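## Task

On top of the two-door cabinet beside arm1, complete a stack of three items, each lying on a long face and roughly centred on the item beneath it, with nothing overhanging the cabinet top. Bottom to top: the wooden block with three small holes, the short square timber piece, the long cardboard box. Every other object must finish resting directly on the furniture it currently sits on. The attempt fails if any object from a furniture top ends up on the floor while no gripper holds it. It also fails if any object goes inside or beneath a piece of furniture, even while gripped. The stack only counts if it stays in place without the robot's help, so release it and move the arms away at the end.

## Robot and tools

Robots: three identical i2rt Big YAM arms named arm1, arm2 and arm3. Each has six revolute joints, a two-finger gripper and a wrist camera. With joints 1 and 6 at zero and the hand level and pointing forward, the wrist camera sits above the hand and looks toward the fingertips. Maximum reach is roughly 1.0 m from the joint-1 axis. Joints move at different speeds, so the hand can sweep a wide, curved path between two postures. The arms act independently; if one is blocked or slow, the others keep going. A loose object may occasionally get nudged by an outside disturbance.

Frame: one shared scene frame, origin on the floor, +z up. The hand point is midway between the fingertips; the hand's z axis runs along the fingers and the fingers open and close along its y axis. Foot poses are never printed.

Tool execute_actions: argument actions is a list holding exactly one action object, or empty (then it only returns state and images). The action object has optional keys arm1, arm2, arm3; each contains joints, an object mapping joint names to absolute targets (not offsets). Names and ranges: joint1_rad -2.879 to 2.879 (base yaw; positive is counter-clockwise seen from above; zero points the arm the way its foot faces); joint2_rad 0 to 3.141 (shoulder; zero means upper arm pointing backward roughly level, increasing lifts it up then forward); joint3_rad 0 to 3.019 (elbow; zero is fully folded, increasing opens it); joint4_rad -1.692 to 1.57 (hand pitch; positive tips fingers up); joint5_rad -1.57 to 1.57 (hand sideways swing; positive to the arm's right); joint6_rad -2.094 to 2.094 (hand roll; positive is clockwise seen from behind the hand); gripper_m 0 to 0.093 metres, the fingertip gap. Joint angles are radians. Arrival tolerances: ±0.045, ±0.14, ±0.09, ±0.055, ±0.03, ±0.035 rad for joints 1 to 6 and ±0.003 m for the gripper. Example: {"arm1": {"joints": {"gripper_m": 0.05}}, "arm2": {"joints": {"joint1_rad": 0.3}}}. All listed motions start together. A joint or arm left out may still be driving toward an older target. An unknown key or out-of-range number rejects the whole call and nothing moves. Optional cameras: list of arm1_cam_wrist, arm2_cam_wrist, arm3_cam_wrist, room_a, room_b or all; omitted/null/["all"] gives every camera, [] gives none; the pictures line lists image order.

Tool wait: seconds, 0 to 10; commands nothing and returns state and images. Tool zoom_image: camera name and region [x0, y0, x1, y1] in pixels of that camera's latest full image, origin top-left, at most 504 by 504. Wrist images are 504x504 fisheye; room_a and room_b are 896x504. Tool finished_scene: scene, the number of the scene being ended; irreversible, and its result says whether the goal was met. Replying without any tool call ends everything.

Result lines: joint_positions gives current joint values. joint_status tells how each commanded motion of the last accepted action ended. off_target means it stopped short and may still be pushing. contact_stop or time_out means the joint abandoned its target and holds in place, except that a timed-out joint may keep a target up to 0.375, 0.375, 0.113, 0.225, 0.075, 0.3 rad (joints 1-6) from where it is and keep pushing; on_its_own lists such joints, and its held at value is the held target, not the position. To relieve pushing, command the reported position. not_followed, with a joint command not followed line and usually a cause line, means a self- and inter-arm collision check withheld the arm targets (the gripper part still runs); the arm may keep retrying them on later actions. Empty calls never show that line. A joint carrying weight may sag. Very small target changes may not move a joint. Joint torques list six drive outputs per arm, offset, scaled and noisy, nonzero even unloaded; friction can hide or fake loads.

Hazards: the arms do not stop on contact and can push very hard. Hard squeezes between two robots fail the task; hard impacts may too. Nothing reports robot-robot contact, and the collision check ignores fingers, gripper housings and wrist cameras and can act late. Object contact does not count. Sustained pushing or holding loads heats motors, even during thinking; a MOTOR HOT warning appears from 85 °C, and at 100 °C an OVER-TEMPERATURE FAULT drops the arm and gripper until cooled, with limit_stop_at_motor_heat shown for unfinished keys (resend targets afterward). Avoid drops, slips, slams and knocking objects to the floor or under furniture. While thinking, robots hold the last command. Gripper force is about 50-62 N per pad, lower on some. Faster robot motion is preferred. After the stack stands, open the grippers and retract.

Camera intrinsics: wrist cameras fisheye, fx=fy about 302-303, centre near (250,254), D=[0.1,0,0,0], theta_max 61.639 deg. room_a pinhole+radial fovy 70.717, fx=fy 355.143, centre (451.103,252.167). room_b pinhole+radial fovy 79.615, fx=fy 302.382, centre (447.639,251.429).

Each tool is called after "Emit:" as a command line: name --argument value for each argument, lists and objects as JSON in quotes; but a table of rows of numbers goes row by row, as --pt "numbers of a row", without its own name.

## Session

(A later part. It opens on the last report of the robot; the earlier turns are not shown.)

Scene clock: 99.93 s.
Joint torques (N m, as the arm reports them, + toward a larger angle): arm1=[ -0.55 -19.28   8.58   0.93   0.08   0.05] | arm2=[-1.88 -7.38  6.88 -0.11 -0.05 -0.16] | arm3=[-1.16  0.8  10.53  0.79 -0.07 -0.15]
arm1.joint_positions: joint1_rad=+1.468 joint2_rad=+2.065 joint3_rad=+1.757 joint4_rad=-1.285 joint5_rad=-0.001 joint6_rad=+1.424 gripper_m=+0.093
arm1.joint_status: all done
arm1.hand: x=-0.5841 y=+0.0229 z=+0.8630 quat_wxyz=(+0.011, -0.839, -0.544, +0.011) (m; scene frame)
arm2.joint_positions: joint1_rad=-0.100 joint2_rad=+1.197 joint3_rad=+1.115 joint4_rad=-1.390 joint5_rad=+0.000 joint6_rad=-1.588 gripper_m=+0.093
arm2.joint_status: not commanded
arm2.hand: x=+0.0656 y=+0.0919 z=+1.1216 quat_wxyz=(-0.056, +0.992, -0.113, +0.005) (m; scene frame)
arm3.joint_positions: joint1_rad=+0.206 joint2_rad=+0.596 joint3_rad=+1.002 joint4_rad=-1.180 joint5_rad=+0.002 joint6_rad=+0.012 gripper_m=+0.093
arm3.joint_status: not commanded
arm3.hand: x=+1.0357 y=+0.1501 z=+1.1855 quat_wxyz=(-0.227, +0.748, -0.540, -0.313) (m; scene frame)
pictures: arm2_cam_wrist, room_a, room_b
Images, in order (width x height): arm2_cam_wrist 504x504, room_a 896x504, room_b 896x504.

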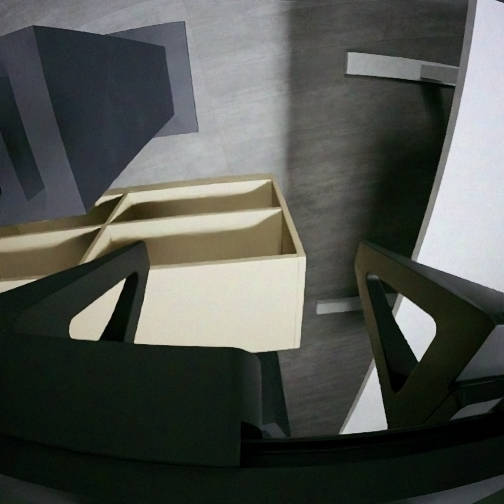

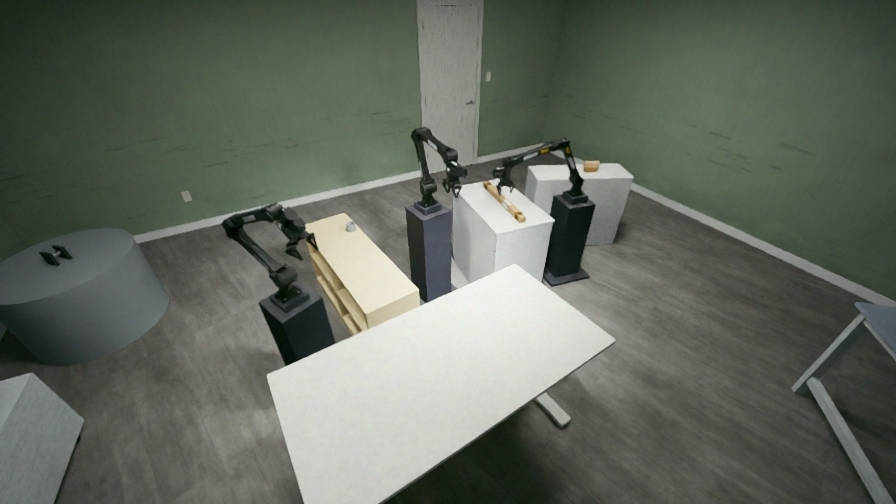

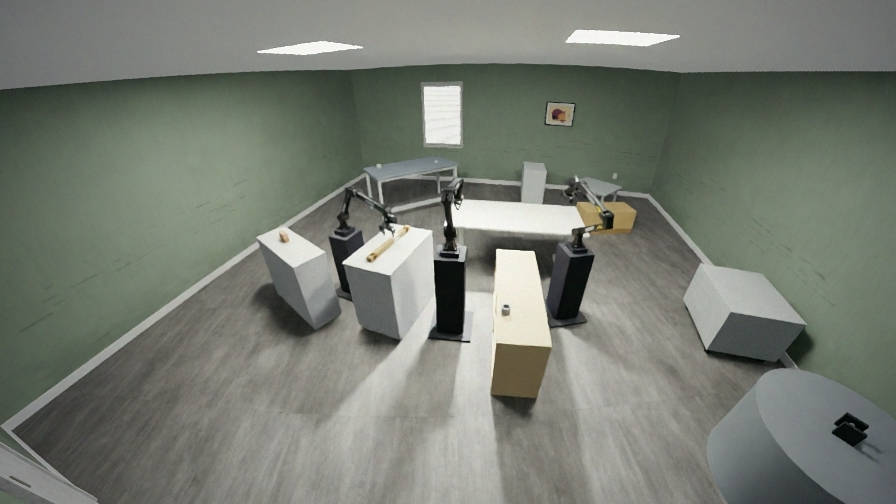

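Emit:
execute_actions --actions '[{"arm1":{"joints":{"joint2_rad":2.14,"joint3_rad":1.74,"joint4_rad":-1.172}}}]' --cameras '["arm1_cam_wrist","room_a"]'

Scene clock: 102.27 s.
Joint torques (N m, as the arm reports them, + toward a larger angle): arm1=[ -0.56 -21.6    8.62   0.98   0.08   0.05] | arm2=[-1.86 -7.55  6.93 -0.01 -0.08 -0.17] | arm3=[-1.18  0.73 10.54  0.78 -0.07 -0.16]
arm1.joint_positions: joint1_rad=+1.468 joint2_rad=+2.154 joint3_rad=+1.736 joint4_rad=-1.181 joint5_rad=-0.001 joint6_rad=+1.424 gripper_m=+0.093
arm1.joint_status: all done
arm1.hand: x=-0.5770 y=+0.0175 z=+0.8011 quat_wxyz=(+0.014, -0.839, -0.544, +0.012) (m; scene frame)
arm2.joint_positions: joint1_rad=-0.100 joint2_rad=+1.197 joint3_rad=+1.115 joint4_rad=-1.390 joint5_rad=+0.000 joint6_rad=-1.588 gripper_m=+0.093
arm2.joint_status: not commanded
arm2.hand: x=+0.0656 y=+0.0919 z=+1.1216 quat_wxyz=(-0.056, +0.992, -0.113, +0.005) (m; scene frame)
arm3.joint_positions: joint1_rad=+0.206 joint2_rad=+0.596 joint3_rad=+1.002 joint4_rad=-1.180 joint5_rad=+0.002 joint6_rad=+0.012 gripper_m=+0.093
arm3.joint_status: not commanded
arm3.hand: x=+1.0357 y=+0.1501 z=+1.1855 quat_wxyz=(-0.227, +0.748, -0.540, -0.313) (m; scene frame)
pictures: arm1_cam_wrist, room_a
Images, in order (width x height): arm1_cam_wrist 504x504, room_a 896x504.

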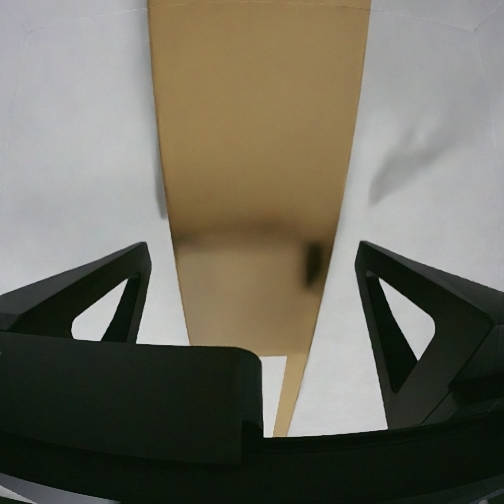

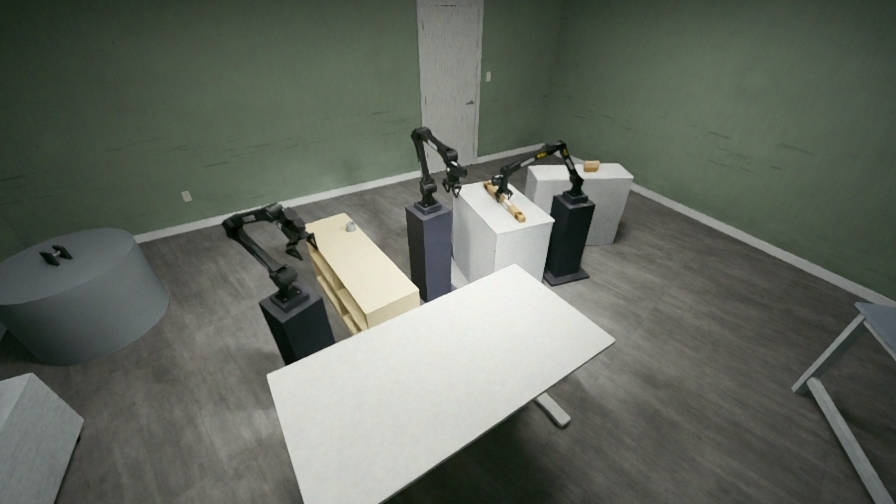

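Emit:
zoom_image --camera "room_a" --region '[470, 160, 550, 240]'

Region (470, 160, 550, 240) of room_a's 896x504 image, scaled by 6.300, with more detail than that image has.

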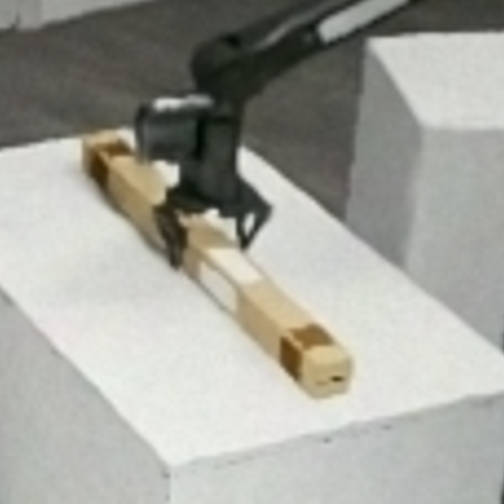

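Emit:
execute_actions --actions '[{"arm1":{"joints":{"gripper_m":0.03}}}]' --cameras '["arm1_cam_wrist"]'

Scene clock: 103.93 s.
Joint torques (N m, as the arm reports them, + toward a larger angle): arm1=[ -0.6  -21.27   8.75   0.86   0.07   0.04] | arm2=[-1.6  -7.25  6.88 -0.07 -0.05 -0.16] | arm3=[-1.2   0.78 10.52  0.79 -0.07 -0.16]
arm1.joint_positions: joint1_rad=+1.468 joint2_rad=+2.154 joint3_rad=+1.736 joint4_rad=-1.180 joint5_rad=-0.001 joint6_rad=+1.426 gripper_m=+0.050
arm1.joint_status: gripper_m off_target (ended at +0.050, target +0.030)
arm1.hand: x=-0.5768 y=+0.0174 z=+0.8011 quat_wxyz=(+0.013, -0.839, -0.544, +0.012) (m; scene frame)
arm2.joint_positions: joint1_rad=-0.100 joint2_rad=+1.197 joint3_rad=+1.115 joint4_rad=-1.390 joint5_rad=+0.000 joint6_rad=-1.588 gripper_m=+0.093
arm2.joint_status: not commanded
arm2.hand: x=+0.0656 y=+0.0919 z=+1.1216 quat_wxyz=(-0.056, +0.992, -0.113, +0.005) (m; scene frame)
arm3.joint_positions: joint1_rad=+0.206 joint2_rad=+0.596 joint3_rad=+1.002 joint4_rad=-1.180 joint5_rad=+0.002 joint6_rad=+0.012 gripper_m=+0.093
arm3.joint_status: not commanded
arm3.hand: x=+1.0357 y=+0.1501 z=+1.1855 quat_wxyz=(-0.227, +0.748, -0.540, -0.313) (m; scene frame)
pictures: arm1_cam_wrist
Images, in order (width x height): arm1_cam_wrist 504x504.

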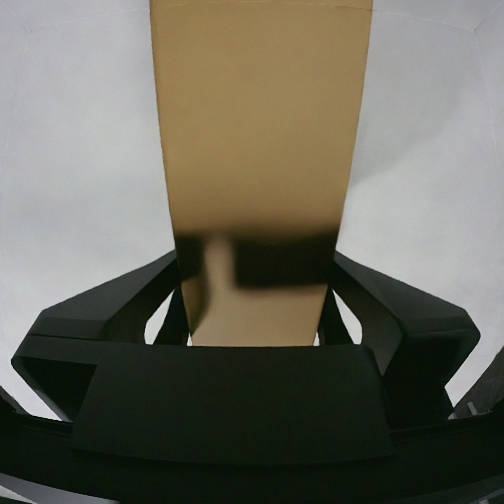

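Emit:
execute_actions --actions '[{"arm1":{"joints":{"joint2_rad":1.97,"joint3_rad":1.875,"joint4_rad":-1.47}}}]' --cameras '["arm1_cam_wrist","room_a"]'

Scene clock: 106.40 s.
Joint torques (N m, as the arm reports them, + toward a larger angle): arm1=[ -0.55 -19.5   11.79   0.1    0.08   0.04] | arm2=[-2.12 -7.99  6.9  -0.05 -0.06 -0.13] | arm3=[-1.17  0.73 10.52  0.78 -0.07 -0.15]
arm1.joint_positions: joint1_rad=+1.468 joint2_rad=+1.979 joint3_rad=+1.845 joint4_rad=-1.463 joint5_rad=-0.001 joint6_rad=+1.426 gripper_m=+0.050
arm1.joint_status: all done
arm1.hand: x=-0.5943 y=+0.0305 z=+0.9475 quat_wxyz=(+0.013, -0.839, -0.544, +0.012) (m; scene frame)
arm2.joint_positions: joint1_rad=-0.100 joint2_rad=+1.197 joint3_rad=+1.115 joint4_rad=-1.390 joint5_rad=+0.000 joint6_rad=-1.588 gripper_m=+0.093
arm2.joint_status: not commanded
arm2.hand: x=+0.0656 y=+0.0919 z=+1.1216 quat_wxyz=(-0.056, +0.992, -0.113, +0.005) (m; scene frame)
arm3.joint_positions: joint1_rad=+0.206 joint2_rad=+0.596 joint3_rad=+1.002 joint4_rad=-1.180 joint5_rad=+0.002 joint6_rad=+0.012 gripper_m=+0.093
arm3.joint_status: not commanded
arm3.hand: x=+1.0357 y=+0.1501 z=+1.1855 quat_wxyz=(-0.227, +0.748, -0.540, -0.313) (m; scene frame)
pictures: arm1_cam_wrist, room_a
Images, in order (width x height): arm1_cam_wrist 504x504, room_a 896x504.

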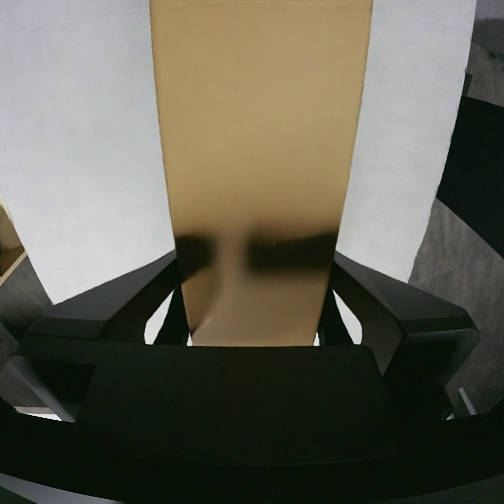

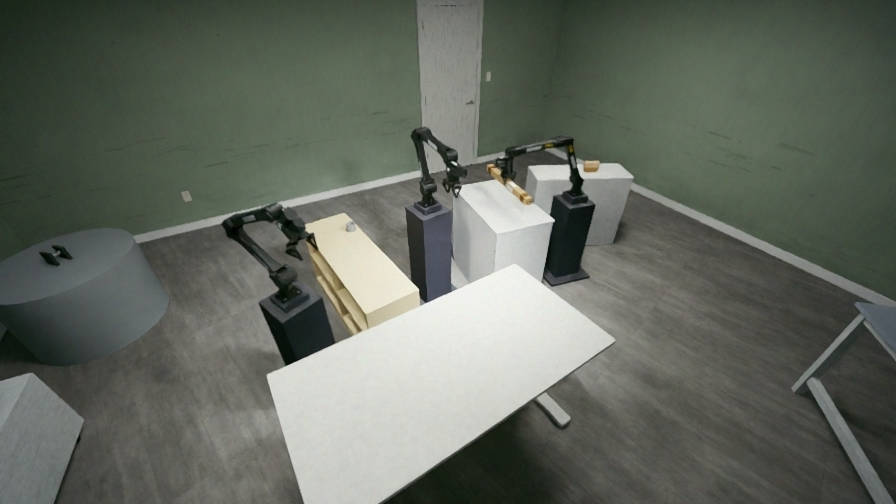

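Emit:
execute_actions --actions '[{"arm1":{"joints":{"joint1_rad":-0.82,"joint6_rad":1.058}}}]' --cameras '["arm1_cam_wrist","room_a","room_b"]'

Emit:
zoom_image --camera "room_a" --region '[520, 110, 650, 210]'

Emit:
zoom_image --camera "room_b" --region '[240, 170, 360, 270]'

Scene clock: 109.47 s.
Joint torques (N m, as the arm reports them, + toward a larger angle): arm1=[  0.12 -20.31  11.81   0.18  -0.01  -0.21] | arm2=[-1.97 -7.65  6.87 -0.07 -0.05 -0.15] | arm3=[-1.22  0.73 10.52  0.79 -0.06 -0.16]
arm1.joint_positions: joint1_rad=-0.825 joint2_rad=+1.987 joint3_rad=+1.845 joint4_rad=-1.463 joint5_rad=+0.000 joint6_rad=+1.074 gripper_m=+0.050
arm1.joint_status: all done
arm1.hand: x=-1.6889 y=+0.1869 z=+0.9549 quat_wxyz=(+0.006, -0.923, +0.385, -0.009) (m; scene frame)
arm2.joint_positions: joint1_rad=-0.100 joint2_rad=+1.197 joint3_rad=+1.115 joint4_rad=-1.390 joint5_rad=+0.000 joint6_rad=-1.588 gripper_m=+0.093
arm2.joint_status: not commanded
arm2.hand: x=+0.0656 y=+0.0919 z=+1.1216 quat_wxyz=(-0.056, +0.992, -0.113, +0.005) (m; scene frame)
arm3.joint_positions: joint1_rad=+0.206 joint2_rad=+0.596 joint3_rad=+1.002 joint4_rad=-1.180 joint5_rad=+0.002 joint6_rad=+0.012 gripper_m=+0.093
arm3.joint_status: not commanded
arm3.hand: x=+1.0357 y=+0.1501 z=+1.1855 quat_wxyz=(-0.227, +0.748, -0.540, -0.313) (m; scene frame)
pictures: arm1_cam_wrist, room_a, room_b
Images, in order (width x height): arm1_cam_wrist 504x504, room_a 896x504, room_b 896x504.

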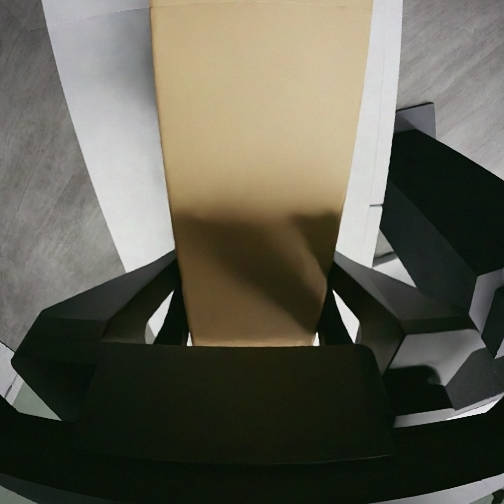

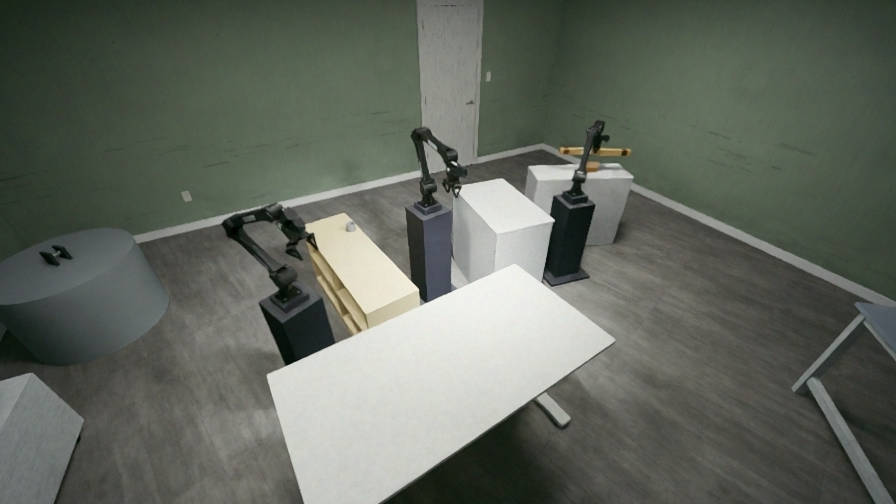

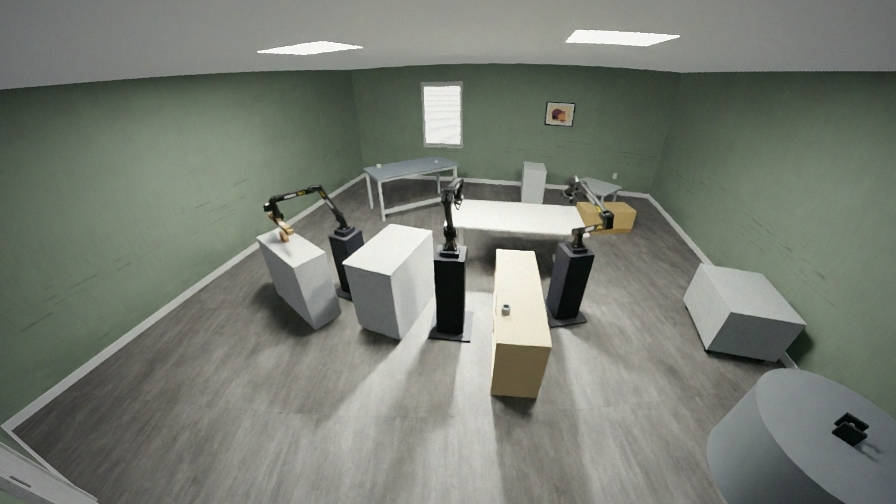

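Region (520, 110, 650, 210) of room_a's 896x504 image, scaled by 3.877, with more detail than that image has; it fills the top 388 rows of this view, and the rest is white.

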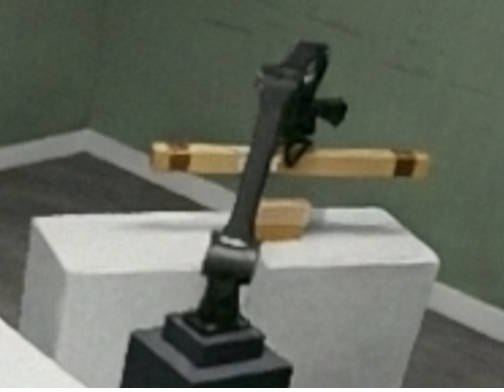

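Region (240, 170, 360, 270) of room_b's 896x504 image, scaled by 4.200, with more detail than that image has.

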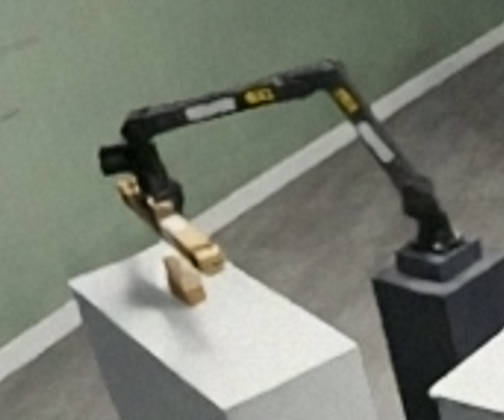

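Emit:
execute_actions --actions '[{"arm1":{"joints":{"joint2_rad":1.995,"joint3_rad":1.75,"joint4_rad":-1.325,"joint6_rad":1.01}}}]' --cameras '["arm1_cam_wrist","room_a","room_b"]'

Emit:
zoom_image --camera "room_a" --region '[520, 110, 650, 210]'

Emit:
zoom_image --camera "room_b" --region '[240, 170, 360, 270]'

Scene clock: 115.63 s.
Joint torques (N m, as the arm reports them, + toward a larger angle): arm1=[  0.06 -19.91   9.34   0.99  -0.01  -0.18] | arm2=[-1.86 -7.47  6.8  -0.03 -0.07 -0.15] | arm3=[-1.18  0.75 10.53  0.8  -0.07 -0.15]
arm1.joint_positions: joint1_rad=-0.825 joint2_rad=+2.008 joint3_rad=+1.746 joint4_rad=-1.334 joint5_rad=+0.000 joint6_rad=+1.027 gripper_m=+0.050
arm1.joint_status: all done
arm1.hand: x=-1.6890 y=+0.1867 z=+0.9050 quat_wxyz=(+0.003, -0.932, +0.363, -0.006) (m; scene frame)
arm2.joint_positions: joint1_rad=-0.100 joint2_rad=+1.197 joint3_rad=+1.115 joint4_rad=-1.390 joint5_rad=+0.000 joint6_rad=-1.588 gripper_m=+0.093
arm2.joint_status: not commanded
arm2.hand: x=+0.0656 y=+0.0919 z=+1.1216 quat_wxyz=(-0.056, +0.992, -0.113, +0.005) (m; scene frame)
arm3.joint_positions: joint1_rad=+0.206 joint2_rad=+0.596 joint3_rad=+1.002 joint4_rad=-1.180 joint5_rad=+0.002 joint6_rad=+0.012 gripper_m=+0.093
arm3.joint_status: not commanded
arm3.hand: x=+1.0357 y=+0.1501 z=+1.1855 quat_wxyz=(-0.227, +0.748, -0.540, -0.313) (m; scene frame)
pictures: arm1_cam_wrist, room_a, room_b
Images, in order (width x height): arm1_cam_wrist 504x504, room_a 896x504, room_b 896x504.

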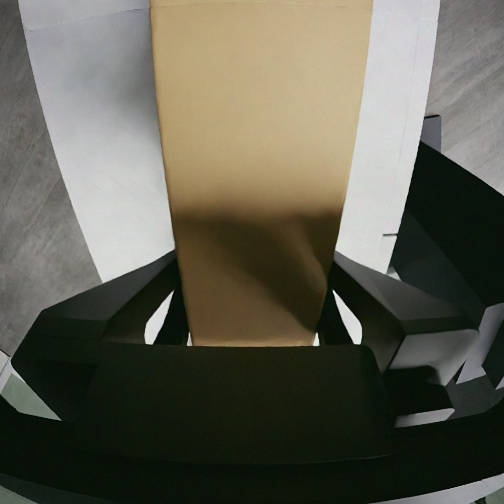

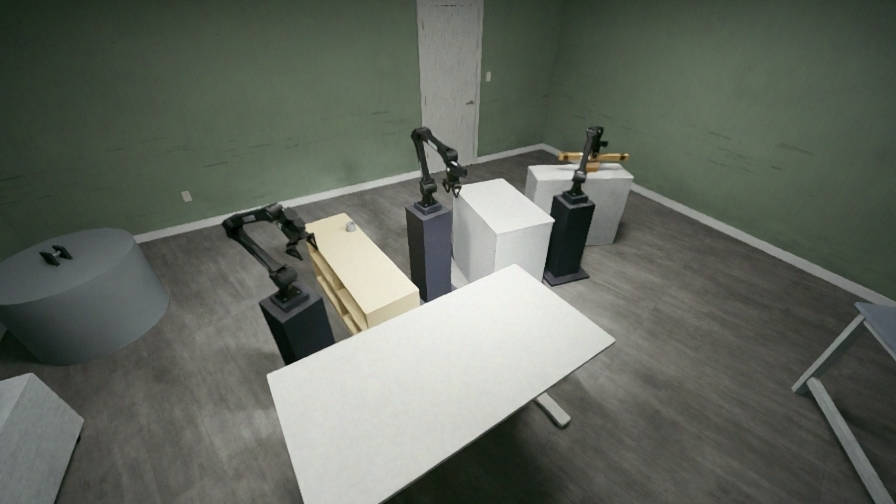

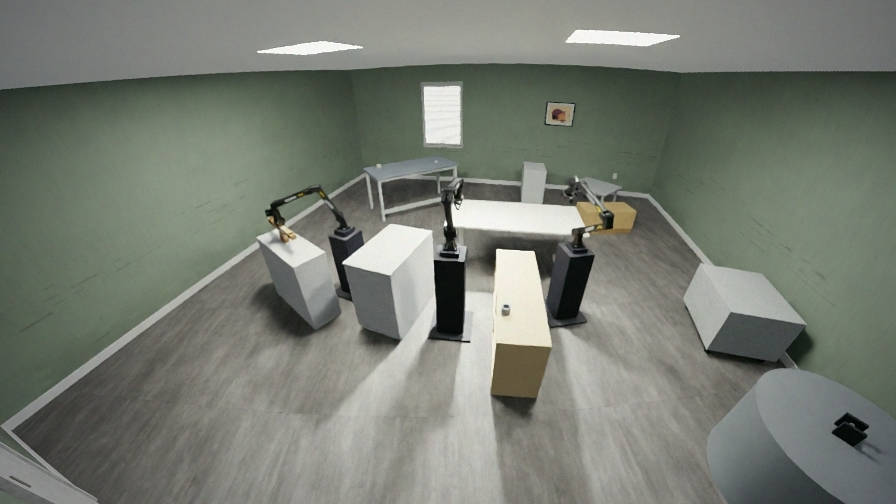

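Region (520, 110, 650, 210) of room_a's 896x504 image, scaled by 3.877, with more detail than that image has; it fills the top 388 rows of this view, and the rest is white.

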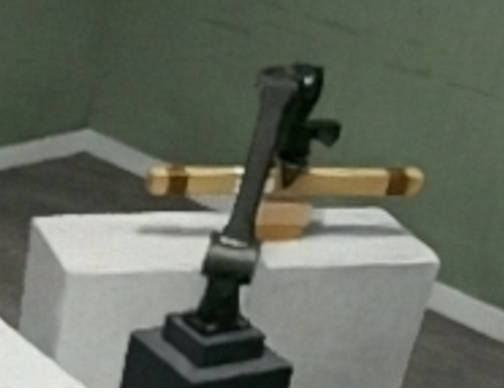

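Region (240, 170, 360, 270) of room_b's 896x504 image, scaled by 4.200, with more detail than that image has.

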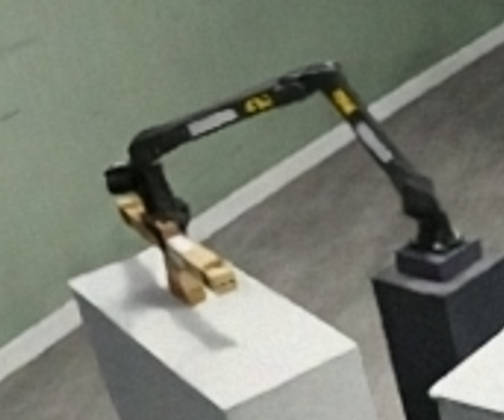

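Emit:
execute_actions --actions '[{"arm1":{"joints":{"joint3_rad":1.705,"joint4_rad":-1.285}}}]' --cameras '["arm1_cam_wrist","room_a","room_b"]'

Emit:
zoom_image --camera "room_a" --region '[550, 130, 640, 200]'

Emit:
zoom_image --camera "room_b" --region '[250, 195, 320, 265]'

Scene clock: 118.80 s.
Joint torques (N m, as the arm reports them, + toward a larger angle): arm1=[  0.02 -19.69   9.2    0.99  -0.01  -0.22] | arm2=[-1.73 -7.79  6.82 -0.1  -0.06 -0.15] | arm3=[-1.19  0.73 10.52  0.79 -0.06 -0.15]
arm1.joint_positions: joint1_rad=-0.825 joint2_rad=+2.008 joint3_rad=+1.702 joint4_rad=-1.295 joint5_rad=+0.000 joint6_rad=+1.026 gripper_m=+0.050
arm1.joint_status: all done
arm1.hand: x=-1.6838 y=+0.1882 z=+0.8891 quat_wxyz=(+0.004, -0.932, +0.363, -0.007) (m; scene frame)
arm2.joint_positions: joint1_rad=-0.100 joint2_rad=+1.197 joint3_rad=+1.115 joint4_rad=-1.390 joint5_rad=+0.000 joint6_rad=-1.588 gripper_m=+0.093
arm2.joint_status: not commanded
arm2.hand: x=+0.0656 y=+0.0919 z=+1.1216 quat_wxyz=(-0.056, +0.992, -0.113, +0.005) (m; scene frame)
arm3.joint_positions: joint1_rad=+0.206 joint2_rad=+0.596 joint3_rad=+1.002 joint4_rad=-1.180 joint5_rad=+0.002 joint6_rad=+0.012 gripper_m=+0.093
arm3.joint_status: not commanded
arm3.hand: x=+1.0357 y=+0.1501 z=+1.1855 quat_wxyz=(-0.227, +0.748, -0.540, -0.313) (m; scene frame)
pictures: arm1_cam_wrist, room_a, room_b
Images, in order (width x height): arm1_cam_wrist 504x504, room_a 896x504, room_b 896x504.

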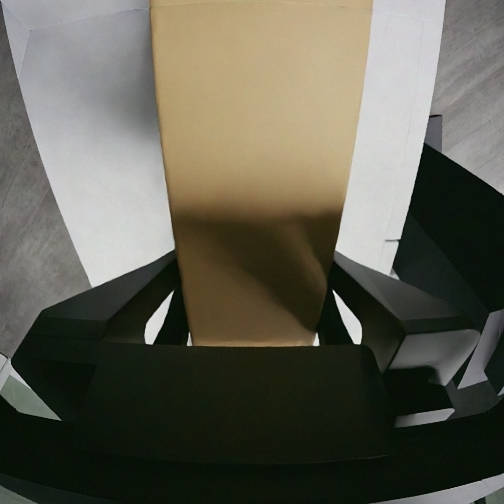

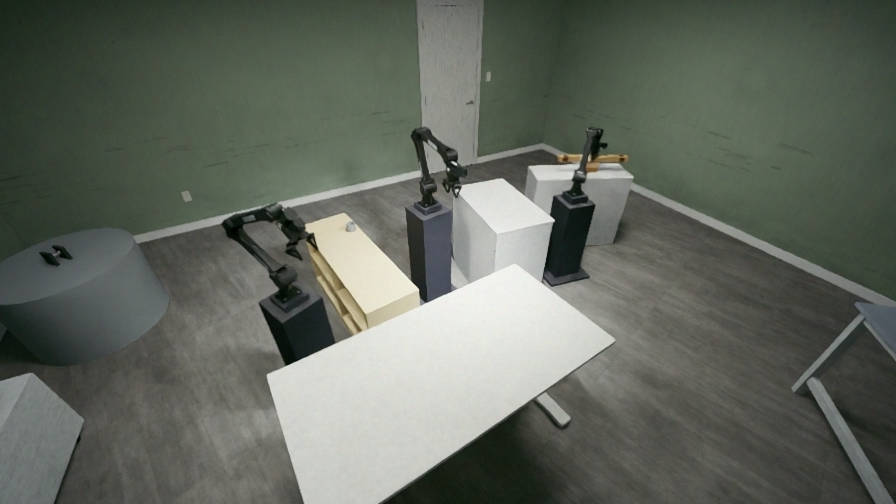

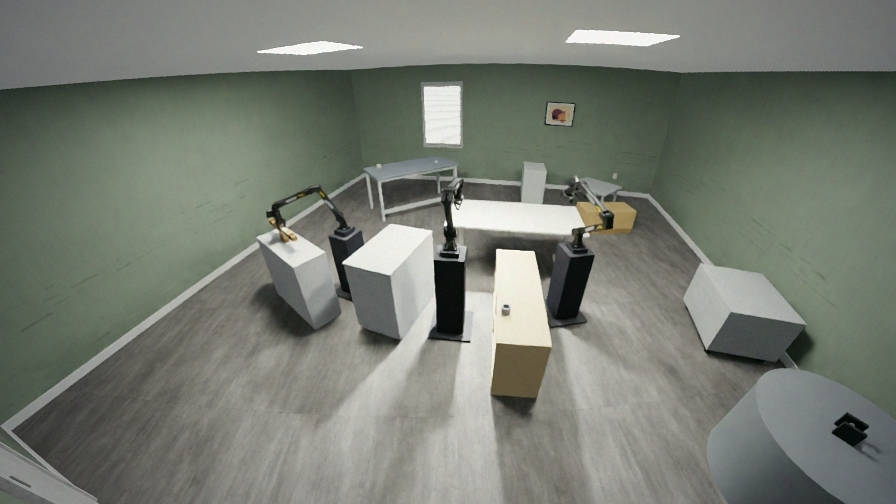

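Region (550, 130, 640, 200) of room_a's 896x504 image, scaled by 5.600, with more detail than that image has.

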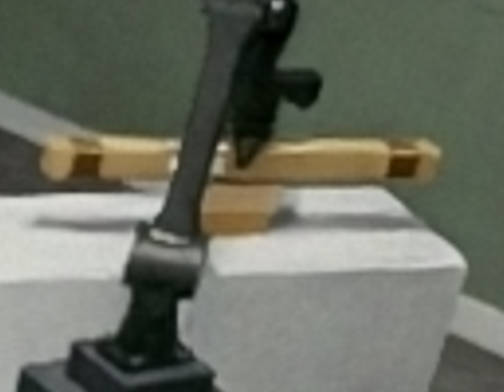

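Region (250, 195, 320, 265) of room_b's 896x504 image, scaled by 7.200, with more detail than that image has.

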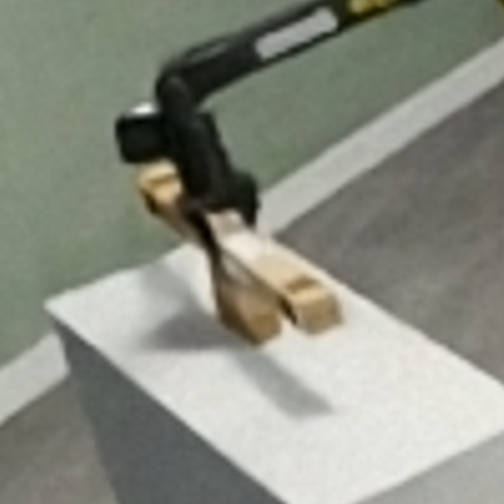

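Emit:
execute_actions --actions '[{"arm1":{"joints":{"joint1_rad":-0.803}}}]' --cameras '["room_a","room_b"]'

Emit:
zoom_image --camera "room_a" --region '[550, 130, 640, 200]'

Scene clock: 121.03 s.
Joint torques (N m, as the arm reports them, + toward a larger angle): arm1=[ -0.27 -19.58   9.11   1.    -0.01  -0.22] | arm2=[-2.19 -7.59  6.93 -0.02 -0.05 -0.14] | arm3=[-1.17  0.75 10.53  0.79 -0.07 -0.16]
arm1.joint_positions: joint1_rad=-0.808 joint2_rad=+2.008 joint3_rad=+1.702 joint4_rad=-1.295 joint5_rad=+0.000 joint6_rad=+1.026 gripper_m=+0.050
arm1.joint_status: all done
arm1.hand: x=-1.6810 y=+0.1787 z=+0.8892 quat_wxyz=(+0.004, -0.935, +0.355, -0.007) (m; scene frame)
arm2.joint_positions: joint1_rad=-0.100 joint2_rad=+1.197 joint3_rad=+1.115 joint4_rad=-1.390 joint5_rad=+0.000 joint6_rad=-1.588 gripper_m=+0.093
arm2.joint_status: not commanded
arm2.hand: x=+0.0656 y=+0.0919 z=+1.1216 quat_wxyz=(-0.056, +0.992, -0.113, +0.005) (m; scene frame)
arm3.joint_positions: joint1_rad=+0.206 joint2_rad=+0.596 joint3_rad=+1.002 joint4_rad=-1.180 joint5_rad=+0.002 joint6_rad=+0.012 gripper_m=+0.093
arm3.joint_status: not commanded
arm3.hand: x=+1.0357 y=+0.1501 z=+1.1855 quat_wxyz=(-0.227, +0.748, -0.540, -0.313) (m; scene frame)
pictures: room_a, room_b
Images, in order (width x height): room_a 896x504, room_b 896x504.

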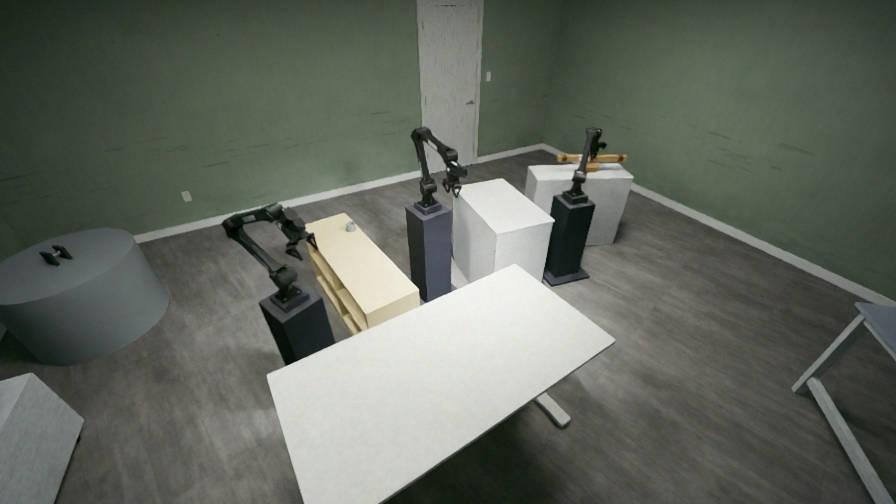

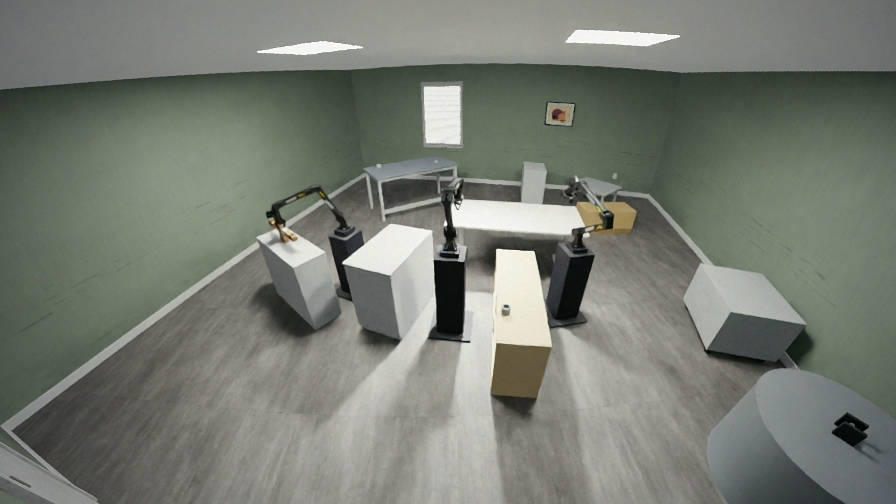

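Region (550, 130, 640, 200) of room_a's 896x504 image, scaled by 5.600, with more detail than that image has.

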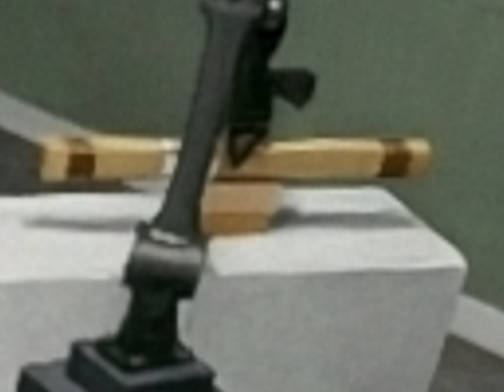

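Emit:
execute_actions --actions '[{"arm1":{"joints":{"joint3_rad":1.668,"joint4_rad":-1.25}}}]' --cameras '["room_a","room_b"]'

Emit:
zoom_image --camera "room_a" --region '[550, 130, 640, 200]'

Emit:
zoom_image --camera "room_b" --region '[250, 195, 320, 265]'

Scene clock: 122.03 s.
Joint torques (N m, as the arm reports them, + toward a larger angle): arm1=[  0.07 -19.83   8.49   1.06  -0.09  -0.22] | arm2=[-1.72 -7.28  6.83 -0.14 -0.06 -0.17] | arm3=[-1.18  0.72 10.51  0.79 -0.07 -0.16]
arm1.joint_positions: joint1_rad=-0.808 joint2_rad=+2.007 joint3_rad=+1.672 joint4_rad=-1.259 joint5_rad=+0.002 joint6_rad=+1.026 gripper_m=+0.050
arm1.joint_status: all done
arm1.hand: x=-1.6788 y=+0.1797 z=+0.8783 quat_wxyz=(+0.003, -0.935, +0.355, -0.005) (m; scene frame)
arm2.joint_positions: joint1_rad=-0.100 joint2_rad=+1.197 joint3_rad=+1.115 joint4_rad=-1.390 joint5_rad=+0.000 joint6_rad=-1.588 gripper_m=+0.093
arm2.joint_status: not commanded
arm2.hand: x=+0.0656 y=+0.0919 z=+1.1216 quat_wxyz=(-0.056, +0.992, -0.113, +0.005) (m; scene frame)
arm3.joint_positions: joint1_rad=+0.206 joint2_rad=+0.596 joint3_rad=+1.002 joint4_rad=-1.180 joint5_rad=+0.002 joint6_rad=+0.012 gripper_m=+0.093
arm3.joint_status: not commanded
arm3.hand: x=+1.0357 y=+0.1501 z=+1.1855 quat_wxyz=(-0.227, +0.748, -0.540, -0.313) (m; scene frame)
pictures: room_a, room_b
Images, in order (width x height): room_a 896x504, room_b 896x504.

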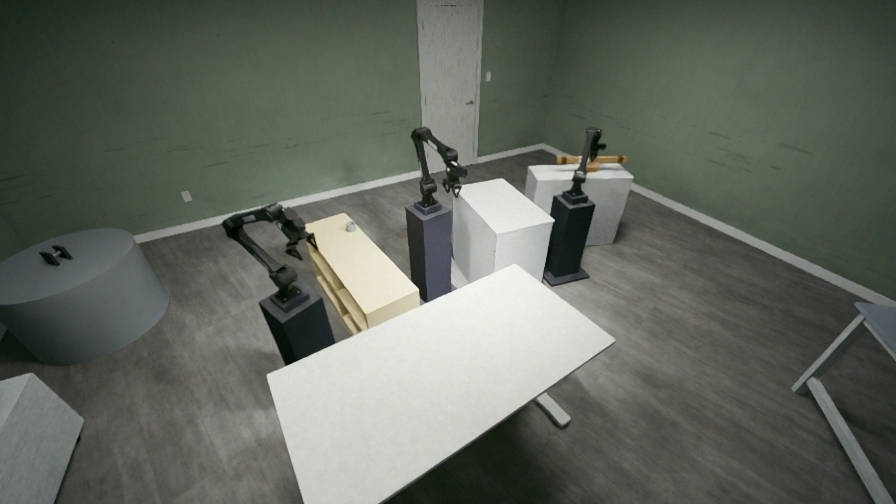

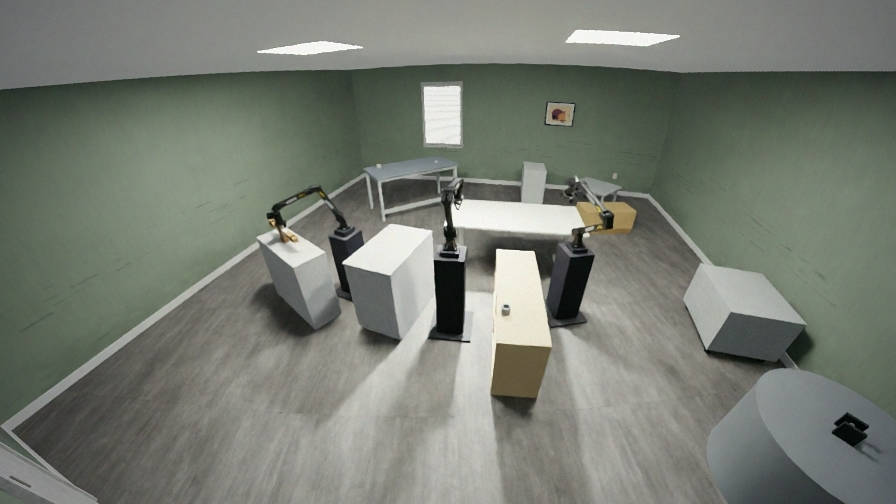

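Region (550, 130, 640, 200) of room_a's 896x504 image, scaled by 5.600, with more detail than that image has.

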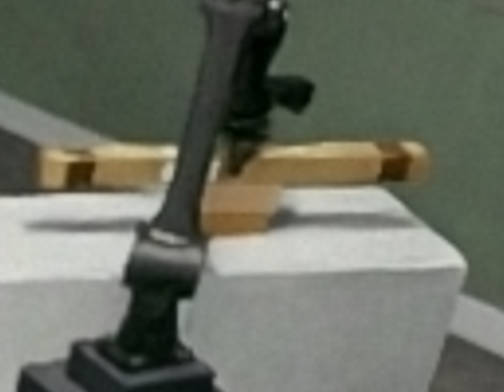

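Region (250, 195, 320, 265) of room_b's 896x504 image, scaled by 7.200, with more detail than that image has.

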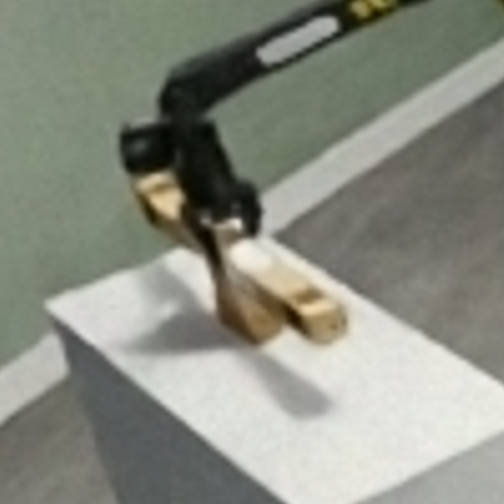

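Emit:
execute_actions --actions '[{"arm1":{"joints":{"joint3_rad":1.65,"joint4_rad":-1.235}}}]' --cameras '["room_a","arm1_cam_wrist"]'

Emit:
zoom_image --camera "room_a" --region '[550, 130, 640, 200]'

Scene clock: 123.20 s.
Joint torques (N m, as the arm reports them, + toward a larger angle): arm1=[  0.09 -18.96   7.74   1.1   -0.1   -0.21] | arm2=[-1.88 -7.67  6.9   0.03 -0.07 -0.15] | arm3=[-1.18  0.7  10.53  0.79 -0.07 -0.15]
arm1.joint_positions: joint1_rad=-0.808 joint2_rad=+2.002 joint3_rad=+1.662 joint4_rad=-1.246 joint5_rad=+0.002 joint6_rad=+1.025 gripper_m=+0.050
arm1.joint_status: all done
arm1.hand: x=-1.6786 y=+0.1798 z=+0.8776 quat_wxyz=(+0.001, -0.935, +0.355, -0.001) (m; scene frame)
arm2.joint_positions: joint1_rad=-0.100 joint2_rad=+1.197 joint3_rad=+1.115 joint4_rad=-1.390 joint5_rad=+0.000 joint6_rad=-1.588 gripper_m=+0.093
arm2.joint_status: not commanded
arm2.hand: x=+0.0656 y=+0.0919 z=+1.1216 quat_wxyz=(-0.056, +0.992, -0.113, +0.005) (m; scene frame)
arm3.joint_positions: joint1_rad=+0.206 joint2_rad=+0.596 joint3_rad=+1.002 joint4_rad=-1.180 joint5_rad=+0.002 joint6_rad=+0.012 gripper_m=+0.093
arm3.joint_status: not commanded
arm3.hand: x=+1.0357 y=+0.1501 z=+1.1855 quat_wxyz=(-0.227, +0.748, -0.540, -0.313) (m; scene frame)
pictures: arm1_cam_wrist, room_a
Images, in order (width x height): arm1_cam_wrist 504x504, room_a 896x504.

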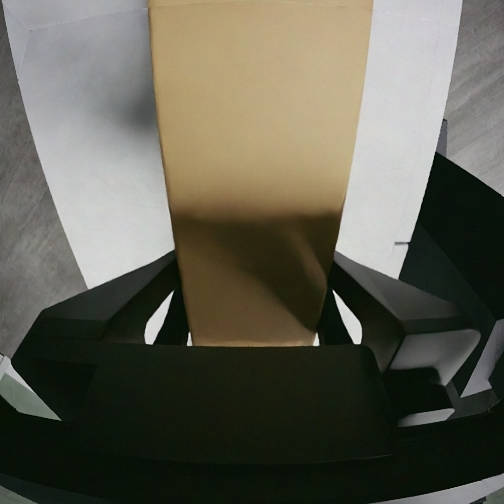

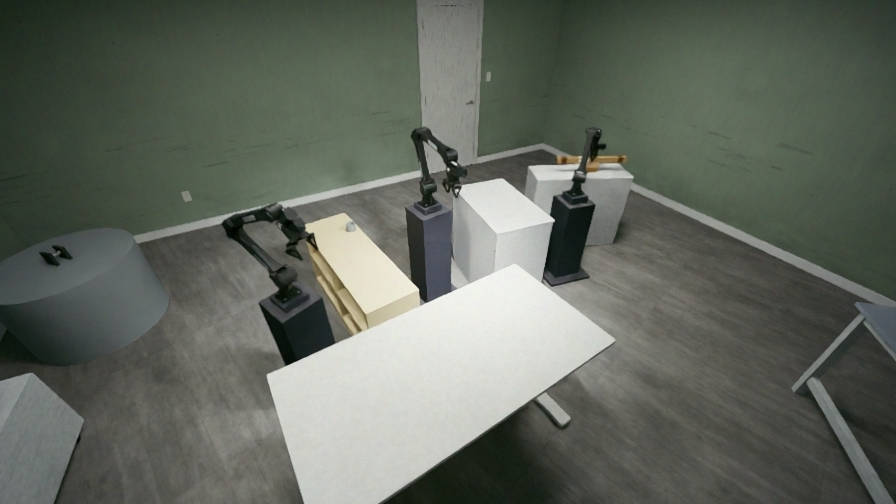

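Region (550, 130, 640, 200) of room_a's 896x504 image, scaled by 5.600, with more detail than that image has.

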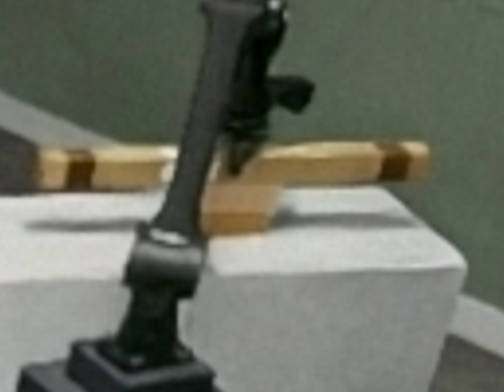

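Emit:
execute_actions --actions '[{"arm1":{"joints":{"joint2_rad":2.002,"joint3_rad":1.668,"joint4_rad":-1.246,"gripper_m":0.093}}}]' --cameras '["room_a","arm1_cam_wrist","room_b"]'

Emit:
zoom_image --camera "room_a" --region '[550, 130, 640, 200]'

Scene clock: 124.17 s.
Joint torques (N m, as the arm reports them, + toward a larger angle): arm1=[  0.07 -18.61   9.39   0.58  -0.1   -0.21] | arm2=[-1.95 -7.76  6.88 -0.01 -0.03 -0.13] | arm3=[-1.17  0.71 10.51  0.79 -0.07 -0.15]
arm1.joint_positions: joint1_rad=-0.808 joint2_rad=+2.003 joint3_rad=+1.662 joint4_rad=-1.246 joint5_rad=+0.002 joint6_rad=+1.025 gripper_m=+0.093
arm1.joint_status: all done
arm1.hand: x=-1.6786 y=+0.1798 z=+0.8774 quat_wxyz=(+0.001, -0.935, +0.355, -0.001) (m; scene frame)
arm2.joint_positions: joint1_rad=-0.100 joint2_rad=+1.197 joint3_rad=+1.115 joint4_rad=-1.390 joint5_rad=+0.000 joint6_rad=-1.588 gripper_m=+0.093
arm2.joint_status: not commanded
arm2.hand: x=+0.0656 y=+0.0919 z=+1.1216 quat_wxyz=(-0.056, +0.992, -0.113, +0.005) (m; scene frame)
arm3.joint_positions: joint1_rad=+0.206 joint2_rad=+0.596 joint3_rad=+1.002 joint4_rad=-1.180 joint5_rad=+0.002 joint6_rad=+0.012 gripper_m=+0.093
arm3.joint_status: not commanded
arm3.hand: x=+1.0357 y=+0.1501 z=+1.1855 quat_wxyz=(-0.227, +0.748, -0.540, -0.313) (m; scene frame)
pictures: arm1_cam_wrist, room_a, room_b
Images, in order (width x height): arm1_cam_wrist 504x504, room_a 896x504, room_b 896x504.

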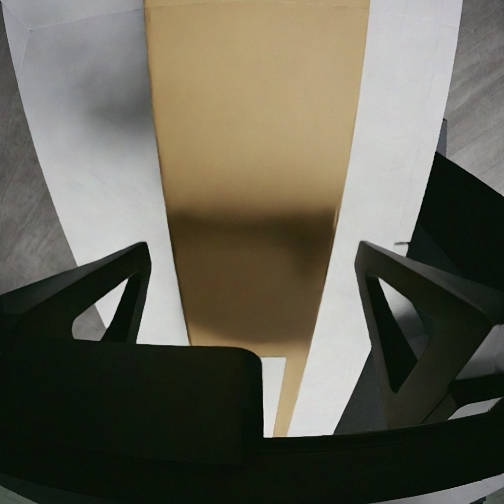

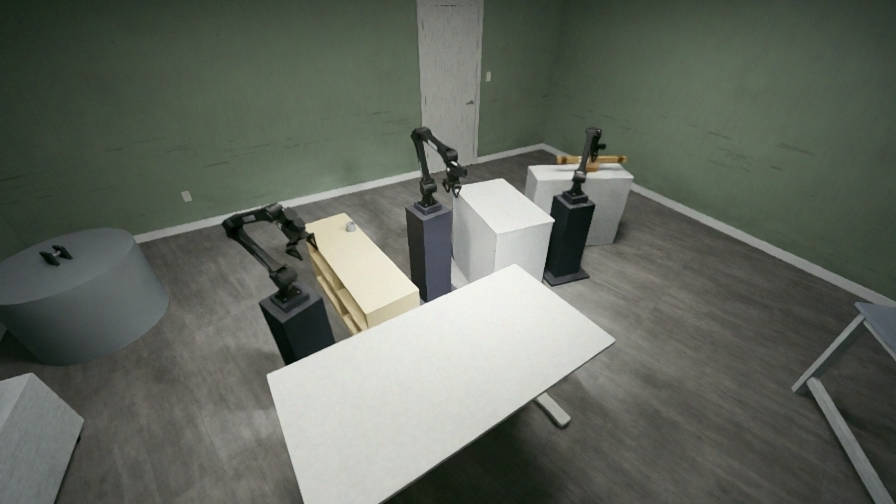

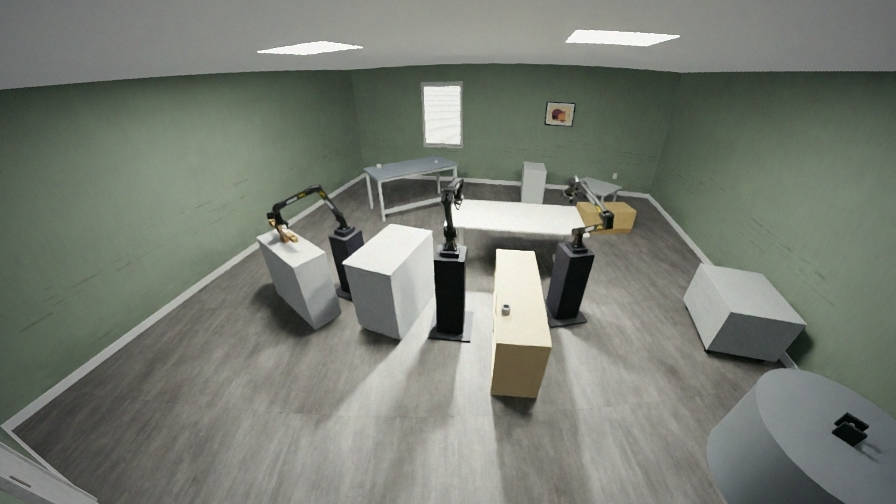

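Region (550, 130, 640, 200) of room_a's 896x504 image, scaled by 5.600, with more detail than that image has.

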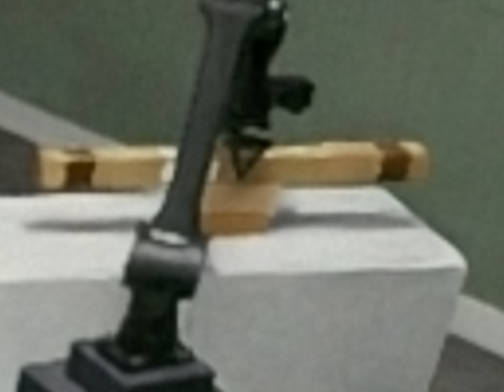

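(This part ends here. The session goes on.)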